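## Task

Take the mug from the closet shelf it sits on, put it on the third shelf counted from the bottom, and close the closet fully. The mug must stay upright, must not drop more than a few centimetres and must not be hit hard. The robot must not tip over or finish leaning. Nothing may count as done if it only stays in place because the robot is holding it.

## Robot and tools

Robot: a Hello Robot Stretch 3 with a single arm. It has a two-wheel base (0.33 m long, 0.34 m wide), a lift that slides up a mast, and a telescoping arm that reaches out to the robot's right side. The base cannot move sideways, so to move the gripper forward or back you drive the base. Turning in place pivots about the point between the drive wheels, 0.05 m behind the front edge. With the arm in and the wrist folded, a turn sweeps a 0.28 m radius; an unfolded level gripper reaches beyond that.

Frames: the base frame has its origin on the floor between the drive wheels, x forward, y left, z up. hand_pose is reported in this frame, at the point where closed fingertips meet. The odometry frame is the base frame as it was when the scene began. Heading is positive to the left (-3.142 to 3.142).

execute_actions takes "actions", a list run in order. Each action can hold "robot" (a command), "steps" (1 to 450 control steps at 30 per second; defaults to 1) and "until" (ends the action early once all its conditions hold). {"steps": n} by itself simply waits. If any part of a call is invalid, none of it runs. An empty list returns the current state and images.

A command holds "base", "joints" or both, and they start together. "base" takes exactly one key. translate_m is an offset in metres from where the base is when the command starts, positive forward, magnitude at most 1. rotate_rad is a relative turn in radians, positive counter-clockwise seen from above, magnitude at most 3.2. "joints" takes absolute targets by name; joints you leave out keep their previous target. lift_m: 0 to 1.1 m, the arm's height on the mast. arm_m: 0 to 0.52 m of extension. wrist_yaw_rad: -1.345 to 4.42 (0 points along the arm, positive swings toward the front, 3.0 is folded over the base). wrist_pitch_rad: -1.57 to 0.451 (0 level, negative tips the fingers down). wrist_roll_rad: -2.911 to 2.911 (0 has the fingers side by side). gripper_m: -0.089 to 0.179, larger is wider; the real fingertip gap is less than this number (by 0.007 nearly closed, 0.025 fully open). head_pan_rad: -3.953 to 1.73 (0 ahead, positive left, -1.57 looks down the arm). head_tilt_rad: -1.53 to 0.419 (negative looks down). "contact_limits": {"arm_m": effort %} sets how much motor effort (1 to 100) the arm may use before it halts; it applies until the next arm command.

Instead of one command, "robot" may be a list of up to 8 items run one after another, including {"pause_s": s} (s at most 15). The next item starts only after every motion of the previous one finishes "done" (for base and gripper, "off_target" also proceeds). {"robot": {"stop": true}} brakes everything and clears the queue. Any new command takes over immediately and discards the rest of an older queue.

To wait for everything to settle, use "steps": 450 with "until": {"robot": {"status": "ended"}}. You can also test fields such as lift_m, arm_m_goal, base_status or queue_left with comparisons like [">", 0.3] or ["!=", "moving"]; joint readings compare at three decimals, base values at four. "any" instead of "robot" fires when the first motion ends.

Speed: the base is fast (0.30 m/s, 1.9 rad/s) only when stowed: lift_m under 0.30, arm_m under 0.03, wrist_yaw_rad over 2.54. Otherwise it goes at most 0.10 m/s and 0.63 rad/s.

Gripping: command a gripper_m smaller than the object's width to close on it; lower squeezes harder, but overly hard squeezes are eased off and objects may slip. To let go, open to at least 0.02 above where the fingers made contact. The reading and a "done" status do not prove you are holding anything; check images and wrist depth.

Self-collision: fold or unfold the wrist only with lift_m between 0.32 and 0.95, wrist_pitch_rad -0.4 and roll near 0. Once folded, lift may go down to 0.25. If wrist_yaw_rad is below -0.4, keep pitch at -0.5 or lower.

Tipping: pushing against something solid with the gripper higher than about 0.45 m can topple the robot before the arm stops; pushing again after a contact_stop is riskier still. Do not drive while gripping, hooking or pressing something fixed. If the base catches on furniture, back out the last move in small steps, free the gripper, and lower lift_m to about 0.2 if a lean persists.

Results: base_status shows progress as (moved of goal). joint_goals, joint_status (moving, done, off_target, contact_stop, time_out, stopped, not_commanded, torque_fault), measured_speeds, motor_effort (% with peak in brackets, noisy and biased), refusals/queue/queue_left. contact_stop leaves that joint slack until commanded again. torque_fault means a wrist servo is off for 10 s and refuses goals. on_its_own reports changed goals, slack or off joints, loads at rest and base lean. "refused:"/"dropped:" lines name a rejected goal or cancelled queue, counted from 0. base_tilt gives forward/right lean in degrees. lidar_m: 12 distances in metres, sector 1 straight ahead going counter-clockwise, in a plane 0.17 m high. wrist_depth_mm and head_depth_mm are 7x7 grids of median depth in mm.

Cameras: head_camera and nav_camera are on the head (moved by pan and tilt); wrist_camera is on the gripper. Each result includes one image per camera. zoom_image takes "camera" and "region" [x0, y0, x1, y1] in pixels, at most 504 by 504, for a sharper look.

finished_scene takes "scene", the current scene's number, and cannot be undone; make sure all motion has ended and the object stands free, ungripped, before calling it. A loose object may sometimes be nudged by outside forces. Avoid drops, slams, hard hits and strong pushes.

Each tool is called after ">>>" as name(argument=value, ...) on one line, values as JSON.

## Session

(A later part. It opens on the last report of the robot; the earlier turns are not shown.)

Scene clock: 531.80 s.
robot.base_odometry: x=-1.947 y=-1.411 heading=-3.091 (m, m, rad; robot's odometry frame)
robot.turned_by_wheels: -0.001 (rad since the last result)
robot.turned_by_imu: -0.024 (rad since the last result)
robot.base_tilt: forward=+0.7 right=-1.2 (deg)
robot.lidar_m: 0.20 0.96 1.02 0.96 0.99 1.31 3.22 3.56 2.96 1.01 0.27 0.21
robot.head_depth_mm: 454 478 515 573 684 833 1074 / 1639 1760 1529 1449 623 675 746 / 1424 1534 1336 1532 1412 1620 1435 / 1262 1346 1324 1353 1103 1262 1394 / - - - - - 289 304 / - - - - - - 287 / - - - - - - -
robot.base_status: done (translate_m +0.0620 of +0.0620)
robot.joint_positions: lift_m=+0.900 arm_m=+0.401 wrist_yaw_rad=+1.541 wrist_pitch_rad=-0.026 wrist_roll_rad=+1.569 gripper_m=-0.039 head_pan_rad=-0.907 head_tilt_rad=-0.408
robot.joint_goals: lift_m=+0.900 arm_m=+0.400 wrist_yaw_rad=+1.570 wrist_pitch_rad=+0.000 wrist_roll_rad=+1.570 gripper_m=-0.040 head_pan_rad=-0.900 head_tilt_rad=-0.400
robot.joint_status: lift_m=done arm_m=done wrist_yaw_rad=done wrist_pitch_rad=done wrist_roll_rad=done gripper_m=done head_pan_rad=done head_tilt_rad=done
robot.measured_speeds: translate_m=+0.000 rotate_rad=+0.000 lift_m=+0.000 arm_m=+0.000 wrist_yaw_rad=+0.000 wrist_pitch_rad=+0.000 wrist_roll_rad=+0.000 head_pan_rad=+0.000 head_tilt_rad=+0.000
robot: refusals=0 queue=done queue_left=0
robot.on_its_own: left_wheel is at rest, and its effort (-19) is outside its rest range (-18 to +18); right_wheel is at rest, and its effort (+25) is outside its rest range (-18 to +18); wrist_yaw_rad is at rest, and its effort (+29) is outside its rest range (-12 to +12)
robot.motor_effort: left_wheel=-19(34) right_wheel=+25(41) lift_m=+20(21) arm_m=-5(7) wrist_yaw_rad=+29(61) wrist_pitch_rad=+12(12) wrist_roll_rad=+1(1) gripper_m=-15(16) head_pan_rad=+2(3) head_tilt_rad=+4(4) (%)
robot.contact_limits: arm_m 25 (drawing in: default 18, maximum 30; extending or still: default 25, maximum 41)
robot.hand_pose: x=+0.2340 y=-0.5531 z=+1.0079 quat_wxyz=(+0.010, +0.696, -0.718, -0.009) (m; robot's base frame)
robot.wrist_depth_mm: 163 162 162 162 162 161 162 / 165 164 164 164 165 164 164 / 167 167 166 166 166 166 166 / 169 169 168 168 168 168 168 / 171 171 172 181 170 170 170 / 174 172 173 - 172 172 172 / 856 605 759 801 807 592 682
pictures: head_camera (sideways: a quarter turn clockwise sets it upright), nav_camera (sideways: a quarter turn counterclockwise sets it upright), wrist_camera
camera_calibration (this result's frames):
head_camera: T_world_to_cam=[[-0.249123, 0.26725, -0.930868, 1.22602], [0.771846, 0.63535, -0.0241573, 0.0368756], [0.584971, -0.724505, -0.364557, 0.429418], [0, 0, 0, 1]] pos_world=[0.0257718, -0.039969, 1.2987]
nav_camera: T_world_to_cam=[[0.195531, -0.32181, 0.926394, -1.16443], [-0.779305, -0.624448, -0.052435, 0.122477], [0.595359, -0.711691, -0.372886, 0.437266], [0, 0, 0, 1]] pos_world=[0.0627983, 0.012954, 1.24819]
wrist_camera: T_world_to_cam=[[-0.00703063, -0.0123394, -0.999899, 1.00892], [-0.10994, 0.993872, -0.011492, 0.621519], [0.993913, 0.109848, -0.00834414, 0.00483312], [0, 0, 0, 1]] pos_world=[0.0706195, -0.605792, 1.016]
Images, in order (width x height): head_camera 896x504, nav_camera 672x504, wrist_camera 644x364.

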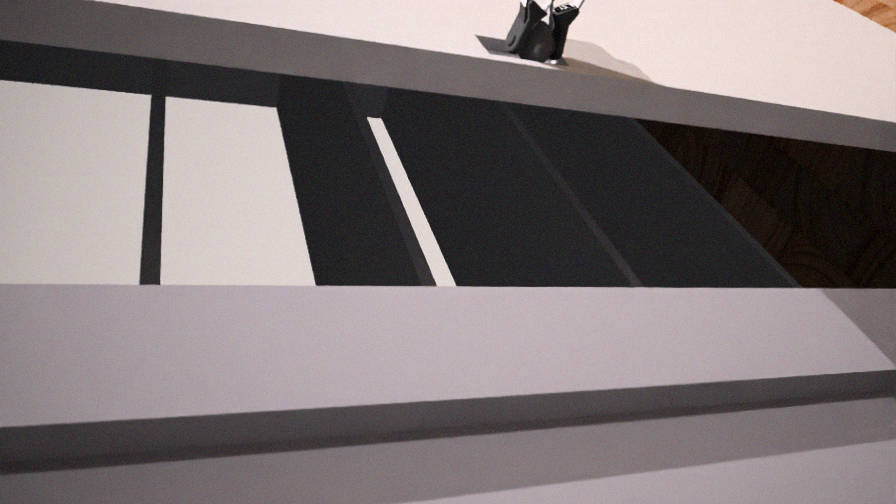

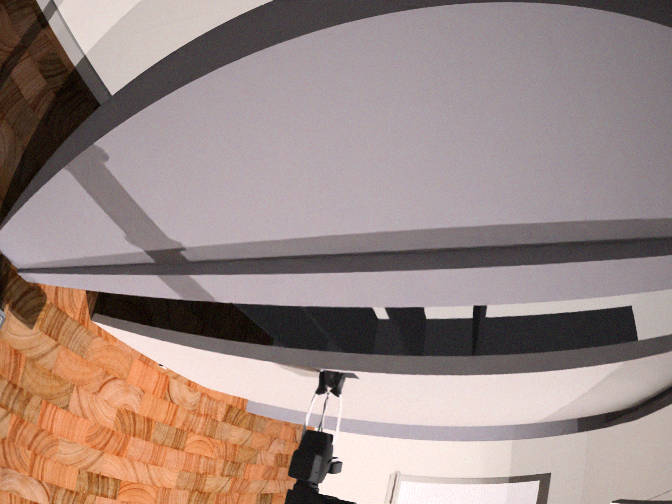

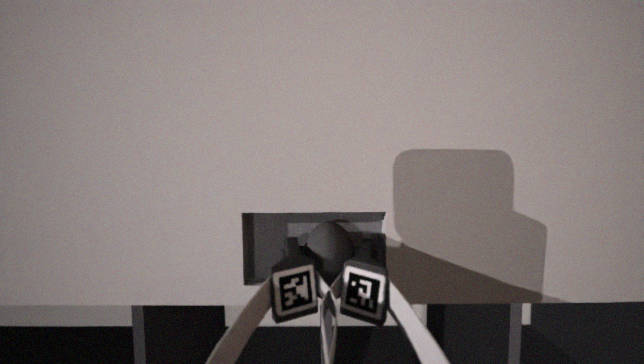

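It moves with the arm. Continue.

>>> execute_actions(actions=[{"robot":{"joints":{"arm_m":0.2},"contact_limits":{"arm_m":25}},"steps":300,"until":{"robot":{"status":"ended"}}}])

Scene clock: 534.83 s.
robot.base_odometry: x=-1.947 y=-1.411 heading=-3.090 (m, m, rad; robot's odometry frame)
robot.turned_by_wheels: +0.000 (rad since the last result)
robot.turned_by_imu: -0.027 (rad since the last result)
robot.base_tilt: forward=+0.6 right=-1.2 (deg)
robot.lidar_m: 0.19 0.95 1.02 0.97 0.98 1.28 2.97 3.93 2.99 1.38 0.28 0.21
robot.head_depth_mm: 414 466 529 615 733 890 1211 / 348 383 425 479 545 654 775 / 326 347 373 404 439 495 571 / 1299 1390 1331 1276 1103 1143 1314 / - - - - - 296 309 / - - - - - - 285 / - - - - - - -
robot.base_status: done (translate_m +0.0620 of +0.0620)
robot.joint_positions: lift_m=+0.900 arm_m=+0.200 wrist_yaw_rad=+1.456 wrist_pitch_rad=-0.029 wrist_roll_rad=+1.569 gripper_m=-0.039 head_pan_rad=-0.907 head_tilt_rad=-0.408
robot.joint_goals: lift_m=+0.900 arm_m=+0.200 wrist_yaw_rad=+1.475 wrist_pitch_rad=+0.000 wrist_roll_rad=+1.570 gripper_m=-0.040 head_pan_rad=-0.900 head_tilt_rad=-0.400
robot.joint_status: lift_m=done arm_m=done wrist_yaw_rad=done wrist_pitch_rad=done wrist_roll_rad=done gripper_m=done head_pan_rad=done head_tilt_rad=done
robot.measured_speeds: translate_m=+0.000 rotate_rad=+0.000 lift_m=+0.000 arm_m=+0.000 wrist_yaw_rad=+0.000 wrist_pitch_rad=+0.000 wrist_roll_rad=+0.000 head_pan_rad=+0.000 head_tilt_rad=+0.000
robot: refusals=0 queue=done queue_left=0
robot.on_its_own: wrist_yaw_rad is held at +1.475, not at your +1.570, by its stall guard, which is not easing now; wrist_yaw_rad is at rest, and its effort (+20) is outside its rest range (-12 to +12)
robot.motor_effort: left_wheel=-9(37) right_wheel=+13(34) lift_m=+20(20) arm_m=-4(7) wrist_yaw_rad=+20(65) wrist_pitch_rad=+13(13) wrist_roll_rad=+0(0) gripper_m=-15(15) head_pan_rad=+3(3) head_tilt_rad=+3(3) (%)
robot.contact_limits: arm_m 25 (drawing in: default 18, maximum 30; extending or still: default 25, maximum 41)
robot.hand_pose: x=+0.2324 y=-0.3747 z=+1.0073 quat_wxyz=(+0.011, +0.665, -0.747, -0.010) (m; robot's base frame)
robot.wrist_depth_mm: 177 177 176 176 176 176 176 / 175 175 175 175 174 175 174 / 175 175 174 174 174 173 173 / 173 173 173 173 173 173 172 / 172 172 172 183 171 172 172 / 171 171 171 - 170 170 171 / 645 559 646 595 639 548 623
pictures: head_camera (sideways: a quarter turn clockwise sets it upright), nav_camera (sideways: a quarter turn counterclockwise sets it upright), wrist_camera
camera_calibration (this result's frames):
head_camera: T_world_to_cam=[[-0.249032, 0.267103, -0.930935, 1.22611], [0.771816, 0.635386, -0.0241618, 0.0368817], [0.585049, -0.724528, -0.364386, 0.429195], [0, 0, 0, 1]] pos_world=[0.0257742, -0.0399684, 1.29871]
nav_camera: T_world_to_cam=[[0.195442, -0.321665, 0.926463, -1.16452], [-0.779266, -0.624495, -0.0524328, 0.122474], [0.595438, -0.711714, -0.372716, 0.437043], [0, 0, 0, 1]] pos_world=[0.0628037, 0.0129492, 1.2482]
wrist_camera: T_world_to_cam=[[-0.010446, -0.0112431, -0.999882, 1.01167], [-0.0250392, 0.999626, -0.0109787, 0.425933], [0.999632, 0.0249215, -0.0107236, -0.0438865], [0, 0, 0, 1]] pos_world=[0.0651033, -0.413306, 1.01576]
Images, in order (width x height): head_camera 896x504, nav_camera 672x504, wrist_camera 644x364.

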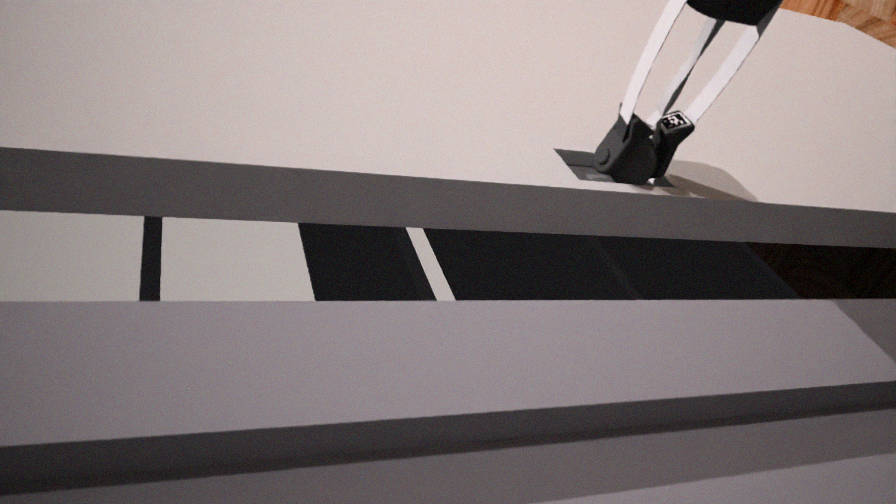

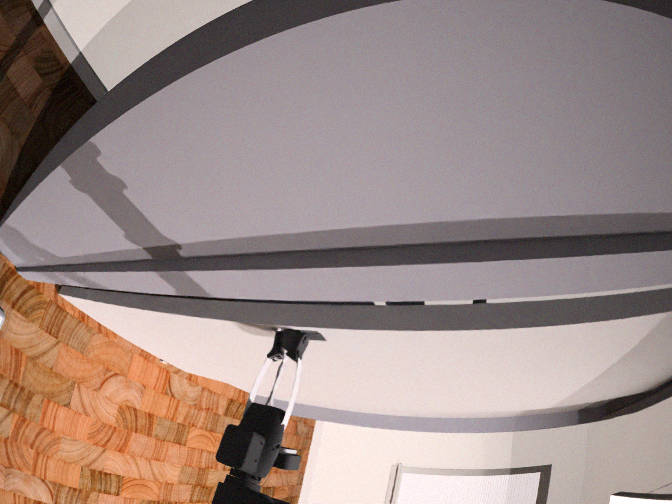

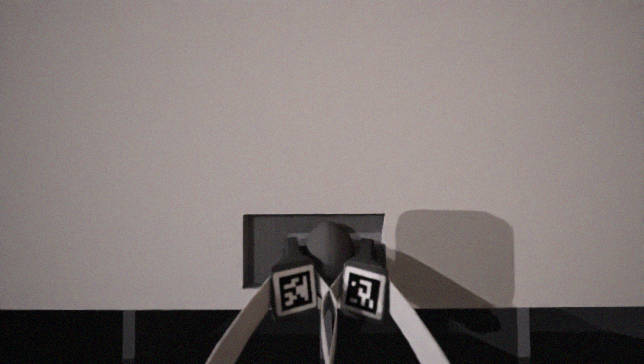

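>>> execute_actions(actions=[{"robot":{"joints":{"arm_m":0.08,"wrist_yaw_rad":1.55,"head_pan_rad":-0.5},"contact_limits":{"arm_m":25}},"steps":300,"until":{"robot":{"status":"ended"}}}])

Scene clock: 537.27 s.
robot.base_odometry: x=-1.947 y=-1.411 heading=-3.091 (m, m, rad; robot's odometry frame)
robot.turned_by_wheels: -0.001 (rad since the last result)
robot.turned_by_imu: -0.047 (rad since the last result)
robot.base_tilt: forward=+0.6 right=-1.1 (deg)
robot.lidar_m: 0.19 0.94 1.04 0.97 0.98 1.23 2.61 3.57 3.03 1.71 0.34 0.21
robot.head_depth_mm: - - - 292 320 365 420 / - - - - - - 298 / - - - - - - - / - - - - - - - / - - - - - - - / - - - - - - - / - - - - - - -
robot.base_status: done (translate_m +0.0619 of +0.0620)
robot.joint_positions: lift_m=+0.900 arm_m=+0.081 wrist_yaw_rad=+1.502 wrist_pitch_rad=-0.030 wrist_roll_rad=+1.569 gripper_m=-0.039 head_pan_rad=-0.507 head_tilt_rad=-0.408
robot.joint_goals: lift_m=+0.900 arm_m=+0.080 wrist_yaw_rad=+1.550 wrist_pitch_rad=+0.000 wrist_roll_rad=+1.570 gripper_m=-0.040 head_pan_rad=-0.500 head_tilt_rad=-0.400
robot.joint_status: lift_m=done arm_m=done wrist_yaw_rad=off_target wrist_pitch_rad=done wrist_roll_rad=done gripper_m=done head_pan_rad=done head_tilt_rad=done
robot.measured_speeds: translate_m=+0.000 rotate_rad=+0.000 lift_m=+0.000 arm_m=+0.000 wrist_yaw_rad=+0.000 wrist_pitch_rad=+0.000 wrist_roll_rad=+0.000 head_pan_rad=+0.000 head_tilt_rad=+0.000
robot: refusals=0 queue=dropped queue_left=0
robot.on_its_own: right_wheel is at rest, and its effort (+32) is outside its rest range (-18 to +18); wrist_yaw_rad is at rest, and its effort (+47) is outside its rest range (-12 to +12)
robot.motor_effort: left_wheel=-13(26) right_wheel=+32(34) lift_m=+20(20) arm_m=-6(8) wrist_yaw_rad=+47(79) wrist_pitch_rad=+13(13) wrist_roll_rad=+0(0) gripper_m=-15(14) head_pan_rad=+3(21) head_tilt_rad=+3(4) (%)
robot.contact_limits: arm_m 25 (drawing in: default 18, maximum 30; extending or still: default 25, maximum 41)
robot.hand_pose: x=+0.2334 y=-0.2432 z=+1.0070 quat_wxyz=(+0.011, +0.682, -0.731, -0.010) (m; robot's base frame)
robot.wrist_depth_mm: 177 177 177 177 177 177 177 / 175 176 176 176 176 176 175 / 174 174 174 174 174 174 174 / 173 173 173 173 173 172 173 / 172 172 172 183 172 172 172 / 170 171 171 - 170 170 171 / 177 178 178 165 177 175 173
pictures: head_camera (sideways: a quarter turn clockwise sets it upright), nav_camera (sideways: a quarter turn counterclockwise sets it upright), wrist_camera
camera_calibration (this result's frames):
head_camera: T_world_to_cam=[[-0.333358, 0.149107, -0.930935, 1.22663], [0.463636, 0.885696, -0.0241619, 0.0387617], [0.820923, -0.439669, -0.364386, 0.427756], [0, 0, 0, 1]] pos_world=[0.0397798, -0.0291586, 1.29871]
nav_camera: T_world_to_cam=[[0.305232, -0.220226, 0.926463, -1.16519], [-0.474738, -0.878564, -0.0524328, 0.120616], [0.825504, -0.423823, -0.372716, 0.43564], [0, 0, 0, 1]] pos_world=[0.0532917, 0.033999, 1.2482]
wrist_camera: T_world_to_cam=[[-0.0109854, -0.0116388, -0.999872, 1.01291], [-0.0713877, 0.99739, -0.0108256, 0.304593], [0.997388, 0.0712597, -0.0117876, -0.0353548], [0, 0, 0, 1]] pos_world=[0.0681338, -0.289489, 1.01566]
Images, in order (width x height): head_camera 896x504, nav_camera 672x504, wrist_camera 644x364.

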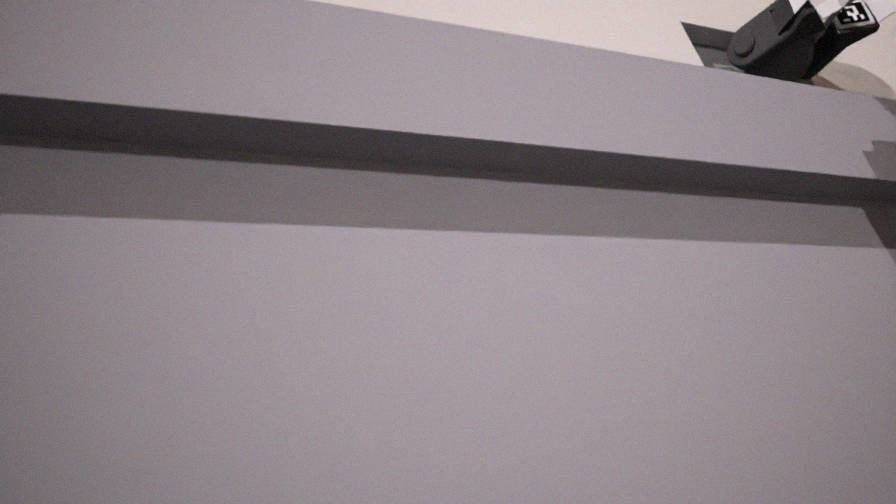

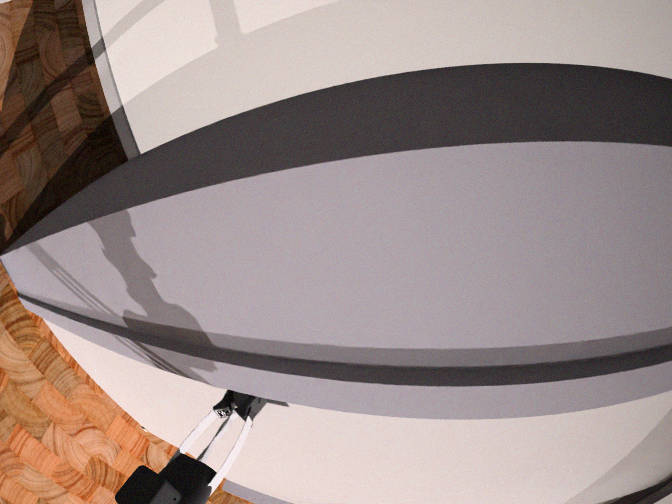

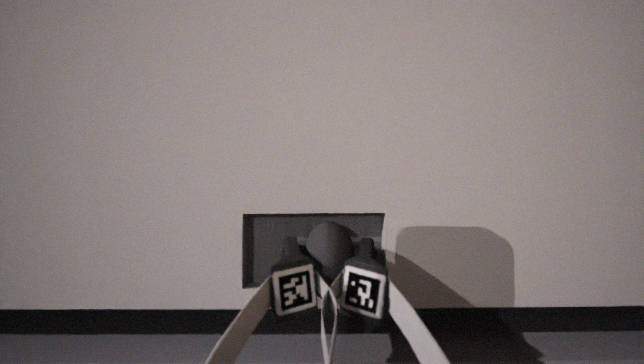

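>>> execute_actions(actions=[{"robot":{"joints":{"arm_m":0.05},"contact_limits":{"arm_m":18}},"steps":100,"until":{"robot":{"status":"ended"}}}])

Scene clock: 538.90 s.
robot.base_odometry: x=-1.947 y=-1.411 heading=-3.091 (m, m, rad; robot's odometry frame)
robot.turned_by_wheels: +0.000 (rad since the last result)
robot.turned_by_imu: -0.003 (rad since the last result)
robot.base_tilt: forward=+0.7 right=-1.2 (deg)
robot.lidar_m: 0.19 0.94 1.05 0.97 0.98 1.23 2.58 3.90 3.06 1.71 0.34 0.21
robot.head_depth_mm: - - - 293 322 363 417 / - - - - - - 298 / - - - - - - - / - - - - - - - / - - - - - - - / - - - - - - - / - - - - - - -
robot.base_status: done (translate_m +0.0619 of +0.0620)
robot.joint_positions: lift_m=+0.900 arm_m=+0.051 wrist_yaw_rad=+1.452 wrist_pitch_rad=-0.030 wrist_roll_rad=+1.569 gripper_m=-0.039 head_pan_rad=-0.507 head_tilt_rad=-0.408
robot.joint_goals: lift_m=+0.900 arm_m=+0.050 wrist_yaw_rad=+1.485 wrist_pitch_rad=+0.000 wrist_roll_rad=+1.570 gripper_m=-0.040 head_pan_rad=-0.500 head_tilt_rad=-0.400
robot.joint_status: lift_m=done arm_m=done wrist_yaw_rad=off_target wrist_pitch_rad=done wrist_roll_rad=done gripper_m=done head_pan_rad=done head_tilt_rad=done
robot.measured_speeds: translate_m=+0.000 rotate_rad=+0.000 lift_m=+0.000 arm_m=+0.000 wrist_yaw_rad=+0.000 wrist_pitch_rad=+0.000 wrist_roll_rad=+0.000 head_pan_rad=+0.000 head_tilt_rad=+0.000
robot: refusals=0 queue=done queue_left=0
robot.on_its_own: wrist_yaw_rad is held at +1.485, not at your +1.550, by its stall guard, which is still easing; right_wheel is at rest, and its effort (+26) is outside its rest range (-18 to +18)
robot.motor_effort: left_wheel=-8(13) right_wheel=+26(32) lift_m=+20(20) arm_m=-4(7) wrist_yaw_rad=+34(56) wrist_pitch_rad=+14(14) wrist_roll_rad=+0(1) gripper_m=-15(14) head_pan_rad=+2(3) head_tilt_rad=+3(3) (%)
robot.contact_limits: arm_m 18 (drawing in: default 18, maximum 30; extending or still: default 25, maximum 41)
robot.hand_pose: x=+0.2322 y=-0.2258 z=+1.0069 quat_wxyz=(+0.011, +0.664, -0.748, -0.011) (m; robot's base frame)
robot.wrist_depth_mm: 185 184 184 184 184 184 184 / 181 181 181 181 181 181 181 / 177 179 178 178 178 177 178 / 175 175 175 175 175 175 175 / 173 172 173 183 172 172 172 / 170 169 171 - 170 169 169 / 148 148 148 137 147 146 145
pictures: head_camera (sideways: a quarter turn clockwise sets it upright), nav_camera (sideways: a quarter turn counterclockwise sets it upright), wrist_camera
camera_calibration (this result's frames):
head_camera: T_world_to_cam=[[-0.333336, 0.149058, -0.93095, 1.22665], [0.463557, 0.885737, -0.0241629, 0.0387635], [0.820976, -0.439603, -0.364345, 0.427703], [0, 0, 0, 1]] pos_world=[0.0397825, -0.0291556, 1.29872]
nav_camera: T_world_to_cam=[[0.305217, -0.220179, 0.926479, -1.16521], [-0.474657, -0.878608, -0.0524323, 0.120615], [0.825556, -0.423756, -0.372675, 0.435587], [0, 0, 0, 1]] pos_world=[0.0532907, 0.0340021, 1.2482]
wrist_camera: T_world_to_cam=[[-0.0119018, -0.0110269, -0.999868, 1.01336], [-0.0209042, 0.999723, -0.0107765, 0.275927], [0.999711, 0.0207732, -0.012129, -0.0469727], [0, 0, 0, 1]] pos_world=[0.0647879, -0.263701, 1.01563]
Images, in order (width x height): head_camera 896x504, nav_camera 672x504, wrist_camera 644x364.

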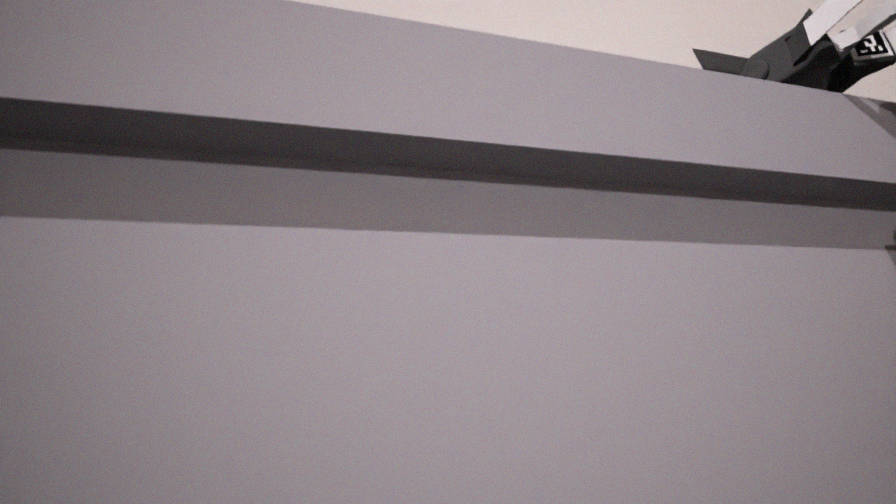

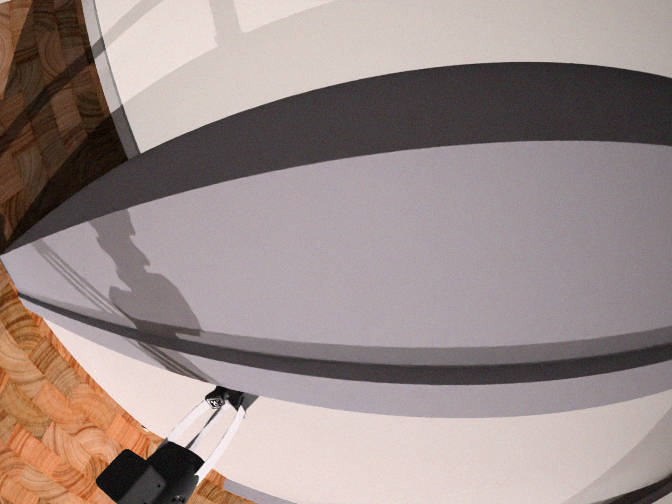

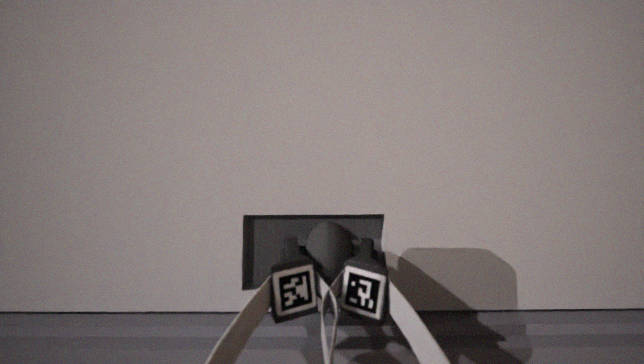

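>>> execute_actions(actions=[{"robot":{"joints":{"arm_m":0.02},"contact_limits":{"arm_m":16}},"steps":100,"until":{"robot":{"status":"ended"}}}])

Scene clock: 540.40 s.
robot.base_odometry: x=-1.947 y=-1.411 heading=-3.090 (m, m, rad; robot's odometry frame)
robot.turned_by_wheels: +0.000 (rad since the last result)
robot.turned_by_imu: +0.001 (rad since the last result)
robot.base_tilt: forward=+0.7 right=-1.2 (deg)
robot.lidar_m: 0.19 0.94 1.04 0.96 0.97 1.23 2.59 3.54 3.06 1.72 0.34 0.21
robot.head_depth_mm: - - - 292 320 360 419 / - - - - - - 295 / - - - - - - - / - - - - - - - / - - - - - - - / - - - - - - - / - - - - - - -
robot.base_status: done (translate_m +0.0620 of +0.0620)
robot.joint_positions: lift_m=+0.900 arm_m=+0.021 wrist_yaw_rad=+1.352 wrist_pitch_rad=-0.028 wrist_roll_rad=+1.569 gripper_m=-0.039 head_pan_rad=-0.507 head_tilt_rad=-0.408
robot.joint_goals: lift_m=+0.900 arm_m=+0.020 wrist_yaw_rad=+1.424 wrist_pitch_rad=+0.000 wrist_roll_rad=+1.570 gripper_m=-0.040 head_pan_rad=-0.500 head_tilt_rad=-0.400
robot.joint_status: lift_m=done arm_m=done wrist_yaw_rad=off_target wrist_pitch_rad=done wrist_roll_rad=done gripper_m=done head_pan_rad=done head_tilt_rad=done
robot.measured_speeds: translate_m=+0.000 rotate_rad=+0.000 lift_m=+0.000 arm_m=+0.000 wrist_yaw_rad=+0.000 wrist_pitch_rad=+0.000 wrist_roll_rad=+0.000 head_pan_rad=+0.000 head_tilt_rad=+0.000
robot: refusals=0 queue=done queue_left=0
robot.on_its_own: wrist_yaw_rad is held at +1.424, not at your +1.550, by its stall guard, which is still easing
robot.motor_effort: left_wheel=-13(13) right_wheel=+12(26) lift_m=+20(20) arm_m=-9(9) wrist_yaw_rad=+72(72) wrist_pitch_rad=+12(13) wrist_roll_rad=+0(0) gripper_m=-15(17) head_pan_rad=+3(3) head_tilt_rad=+3(3) (%)
robot.contact_limits: arm_m 16 (drawing in: default 18, maximum 30; extending or still: default 25, maximum 41)
robot.hand_pose: x=+0.2280 y=-0.2214 z=+1.0073 quat_wxyz=(+0.010, +0.626, -0.780, -0.011) (m; robot's base frame)
robot.wrist_depth_mm: 204 203 203 202 202 203 202 / 196 196 196 195 194 195 195 / 189 189 189 188 188 188 188 / 182 182 182 182 181 181 181 / 176 176 177 186 176 176 175 / 171 170 170 - 170 170 169 / 135 136 135 135 135 135 134
pictures: head_camera (sideways: a quarter turn clockwise sets it upright), nav_camera (sideways: a quarter turn counterclockwise sets it upright), wrist_camera
camera_calibration (this result's frames):
head_camera: T_world_to_cam=[[-0.33333, 0.149054, -0.930953, 1.22665], [0.463556, 0.885738, -0.0241631, 0.0387638], [0.820979, -0.439604, -0.364338, 0.427694], [0, 0, 0, 1]] pos_world=[0.0397826, -0.0291556, 1.29872]
nav_camera: T_world_to_cam=[[0.305211, -0.220175, 0.926482, -1.16521], [-0.474655, -0.878609, -0.0524322, 0.120615], [0.82556, -0.423757, -0.372668, 0.435578], [0, 0, 0, 1]] pos_world=[0.053291, 0.0340019, 1.2482]
wrist_camera: T_world_to_cam=[[-0.0113001, -0.0101583, -0.999885, 1.01385], [0.0786933, 0.996838, -0.0110167, 0.248305], [0.996835, -0.0788087, -0.0104649, -0.0659004], [0, 0, 0, 1]] pos_world=[0.0576085, -0.242414, 1.01578]
Images, in order (width x height): head_camera 896x504, nav_camera 672x504, wrist_camera 644x364.

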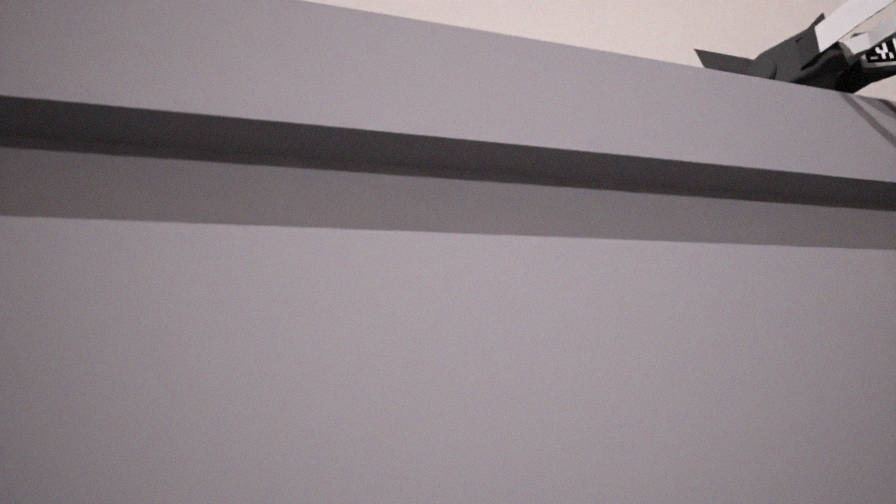

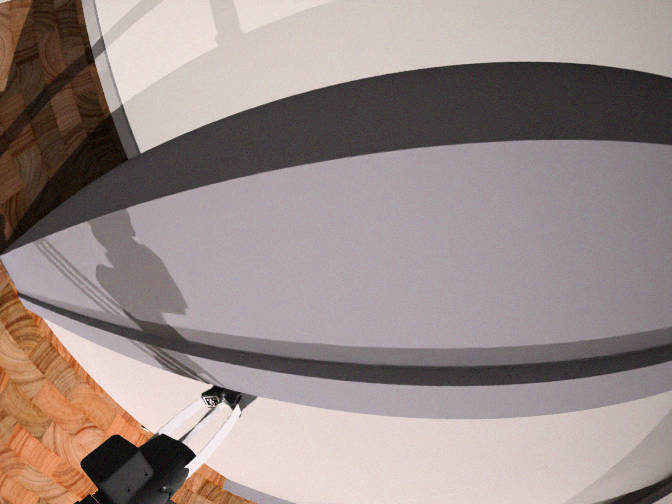

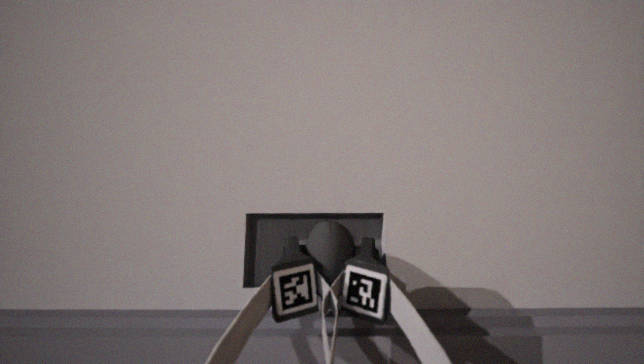

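At the stop. Relax the wrist and back away.

>>> execute_actions(actions=[{"robot":{"joints":{"arm_m":0.04,"wrist_yaw_rad":1.42}},"steps":40},{"robot":{"base":{"translate_m":-0.12}},"steps":200,"until":{"robot":{"status":"ended"}}}])

>>> finished_scene(scene=1)

Scene clock: 545.27 s.
robot.base_odometry: x=-1.827 y=-1.405 heading=-3.090 (m, m, rad; robot's odometry frame)
robot.turned_by_wheels: +0.001 (rad since the last result)
robot.turned_by_imu: +0.001 (rad since the last result)
robot.base_tilt: forward=+0.7 right=-1.3 (deg)
robot.lidar_m: 0.31 1.06 1.03 0.95 0.96 1.21 2.55 3.45 3.07 2.82 0.54 0.33
robot.head_depth_mm: 361 393 431 477 535 608 716 / 336 364 397 435 483 539 619 / 319 336 366 399 447 488 549 / - 287 304 329 359 395 438 / - 284 298 321 347 380 418 / - - 286 302 326 354 386 / - - - 287 305 328 356
robot.base_status: done (translate_m -0.1200 of -0.1200)
robot.joint_positions: lift_m=+0.900 arm_m=+0.040 wrist_yaw_rad=+1.417 wrist_pitch_rad=-0.025 wrist_roll_rad=+1.569 gripper_m=-0.039 head_pan_rad=-0.507 head_tilt_rad=-0.408
robot.joint_goals: lift_m=+0.900 arm_m=+0.040 wrist_yaw_rad=+1.420 wrist_pitch_rad=+0.000 wrist_roll_rad=+1.570 gripper_m=-0.040 head_pan_rad=-0.500 head_tilt_rad=-0.400
robot.joint_status: lift_m=done arm_m=done wrist_yaw_rad=done wrist_pitch_rad=done wrist_roll_rad=done gripper_m=done head_pan_rad=done head_tilt_rad=done
robot.measured_speeds: translate_m=+0.000 rotate_rad=+0.000 lift_m=+0.000 arm_m=+0.000 wrist_yaw_rad=+0.000 wrist_pitch_rad=+0.000 wrist_roll_rad=+0.000 head_pan_rad=+0.000 head_tilt_rad=+0.000
robot: refusals=0 queue=done queue_left=0
robot.motor_effort: left_wheel=+0(13) right_wheel=+0(12) lift_m=+21(20) arm_m=+2(8) wrist_yaw_rad=+3(74) wrist_pitch_rad=+11(13) wrist_roll_rad=+1(0) gripper_m=-15(16) head_pan_rad=+2(3) head_tilt_rad=+3(3) (%)
robot.hand_pose: x=+0.2312 y=-0.2238 z=+1.0081 quat_wxyz=(+0.009, +0.651, -0.759, -0.009) (m; robot's base frame)
robot.wrist_depth_mm: 316 315 316 315 313 315 313 / 309 308 309 307 306 306 308 / 302 300 300 299 299 301 299 / 294 295 295 295 295 295 294 / 289 289 288 300 288 287 288 / 251 252 252 - 250 250 250 / 258 258 258 256 257 255 257
pictures: head_camera (sideways: a quarter turn clockwise sets it upright), nav_camera (sideways: a quarter turn counterclockwise sets it upright), wrist_camera
camera_calibration (this result's frames):
head_camera: T_world_to_cam=[[-0.333241, 0.149003, -0.930993, 1.2267], [0.463556, 0.885738, -0.0241659, 0.0387674], [0.821016, -0.43962, -0.364235, 0.42756], [0, 0, 0, 1]] pos_world=[0.039783, -0.0291557, 1.29872]
nav_camera: T_world_to_cam=[[0.305122, -0.220124, 0.926523, -1.16527], [-0.474647, -0.878613, -0.052431, 0.120613], [0.825597, -0.423774, -0.372566, 0.435444], [0, 0, 0, 1]] pos_world=[0.0532961, 0.0339992, 1.2482]
wrist_camera: T_world_to_cam=[[-0.00775482, -0.0113078, -0.999906, 1.01355], [0.0133301, 0.999846, -0.0114105, 0.266615], [0.999881, -0.0134173, -0.00760289, -0.0582106], [0, 0, 0, 1]] pos_world=[0.0625095, -0.255894, 1.01605]
Images, in order (width x height): head_camera 896x504, nav_camera 672x504, wrist_camera 644x364.

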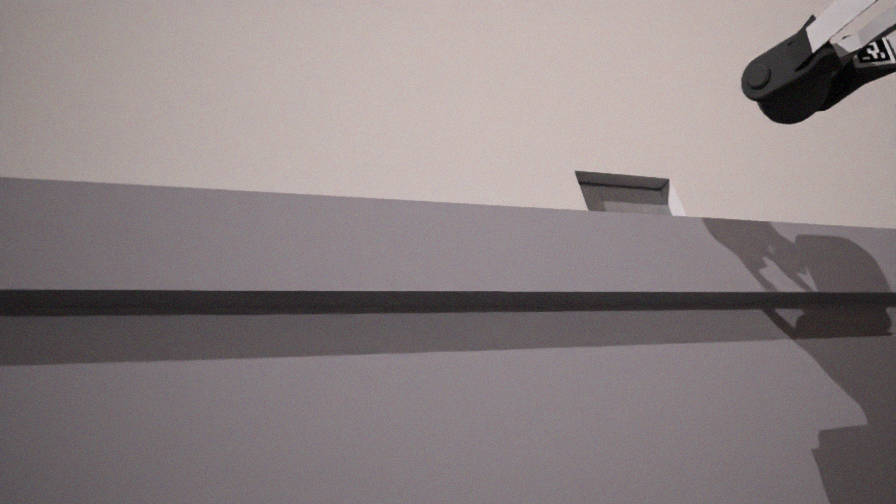

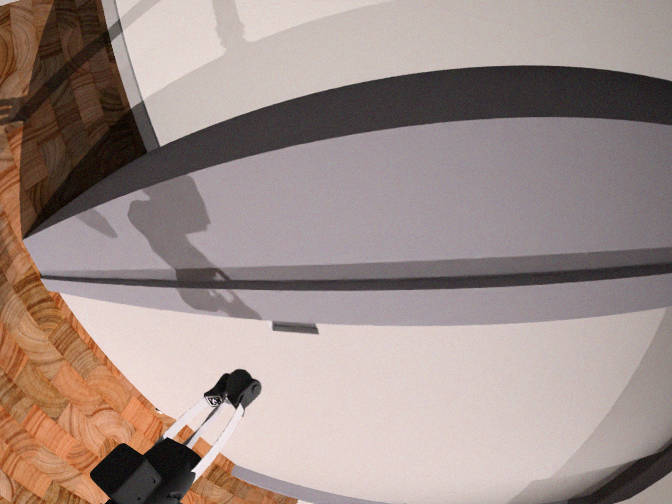

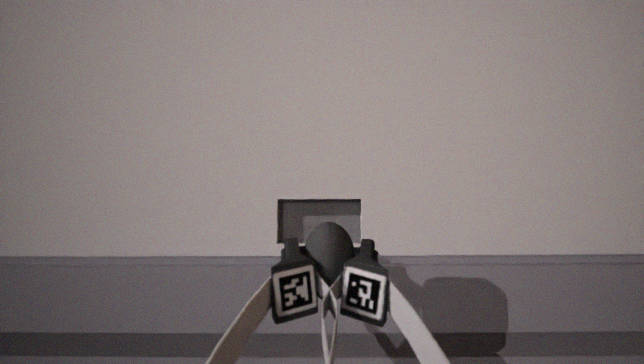

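The scene is finished: the task was done.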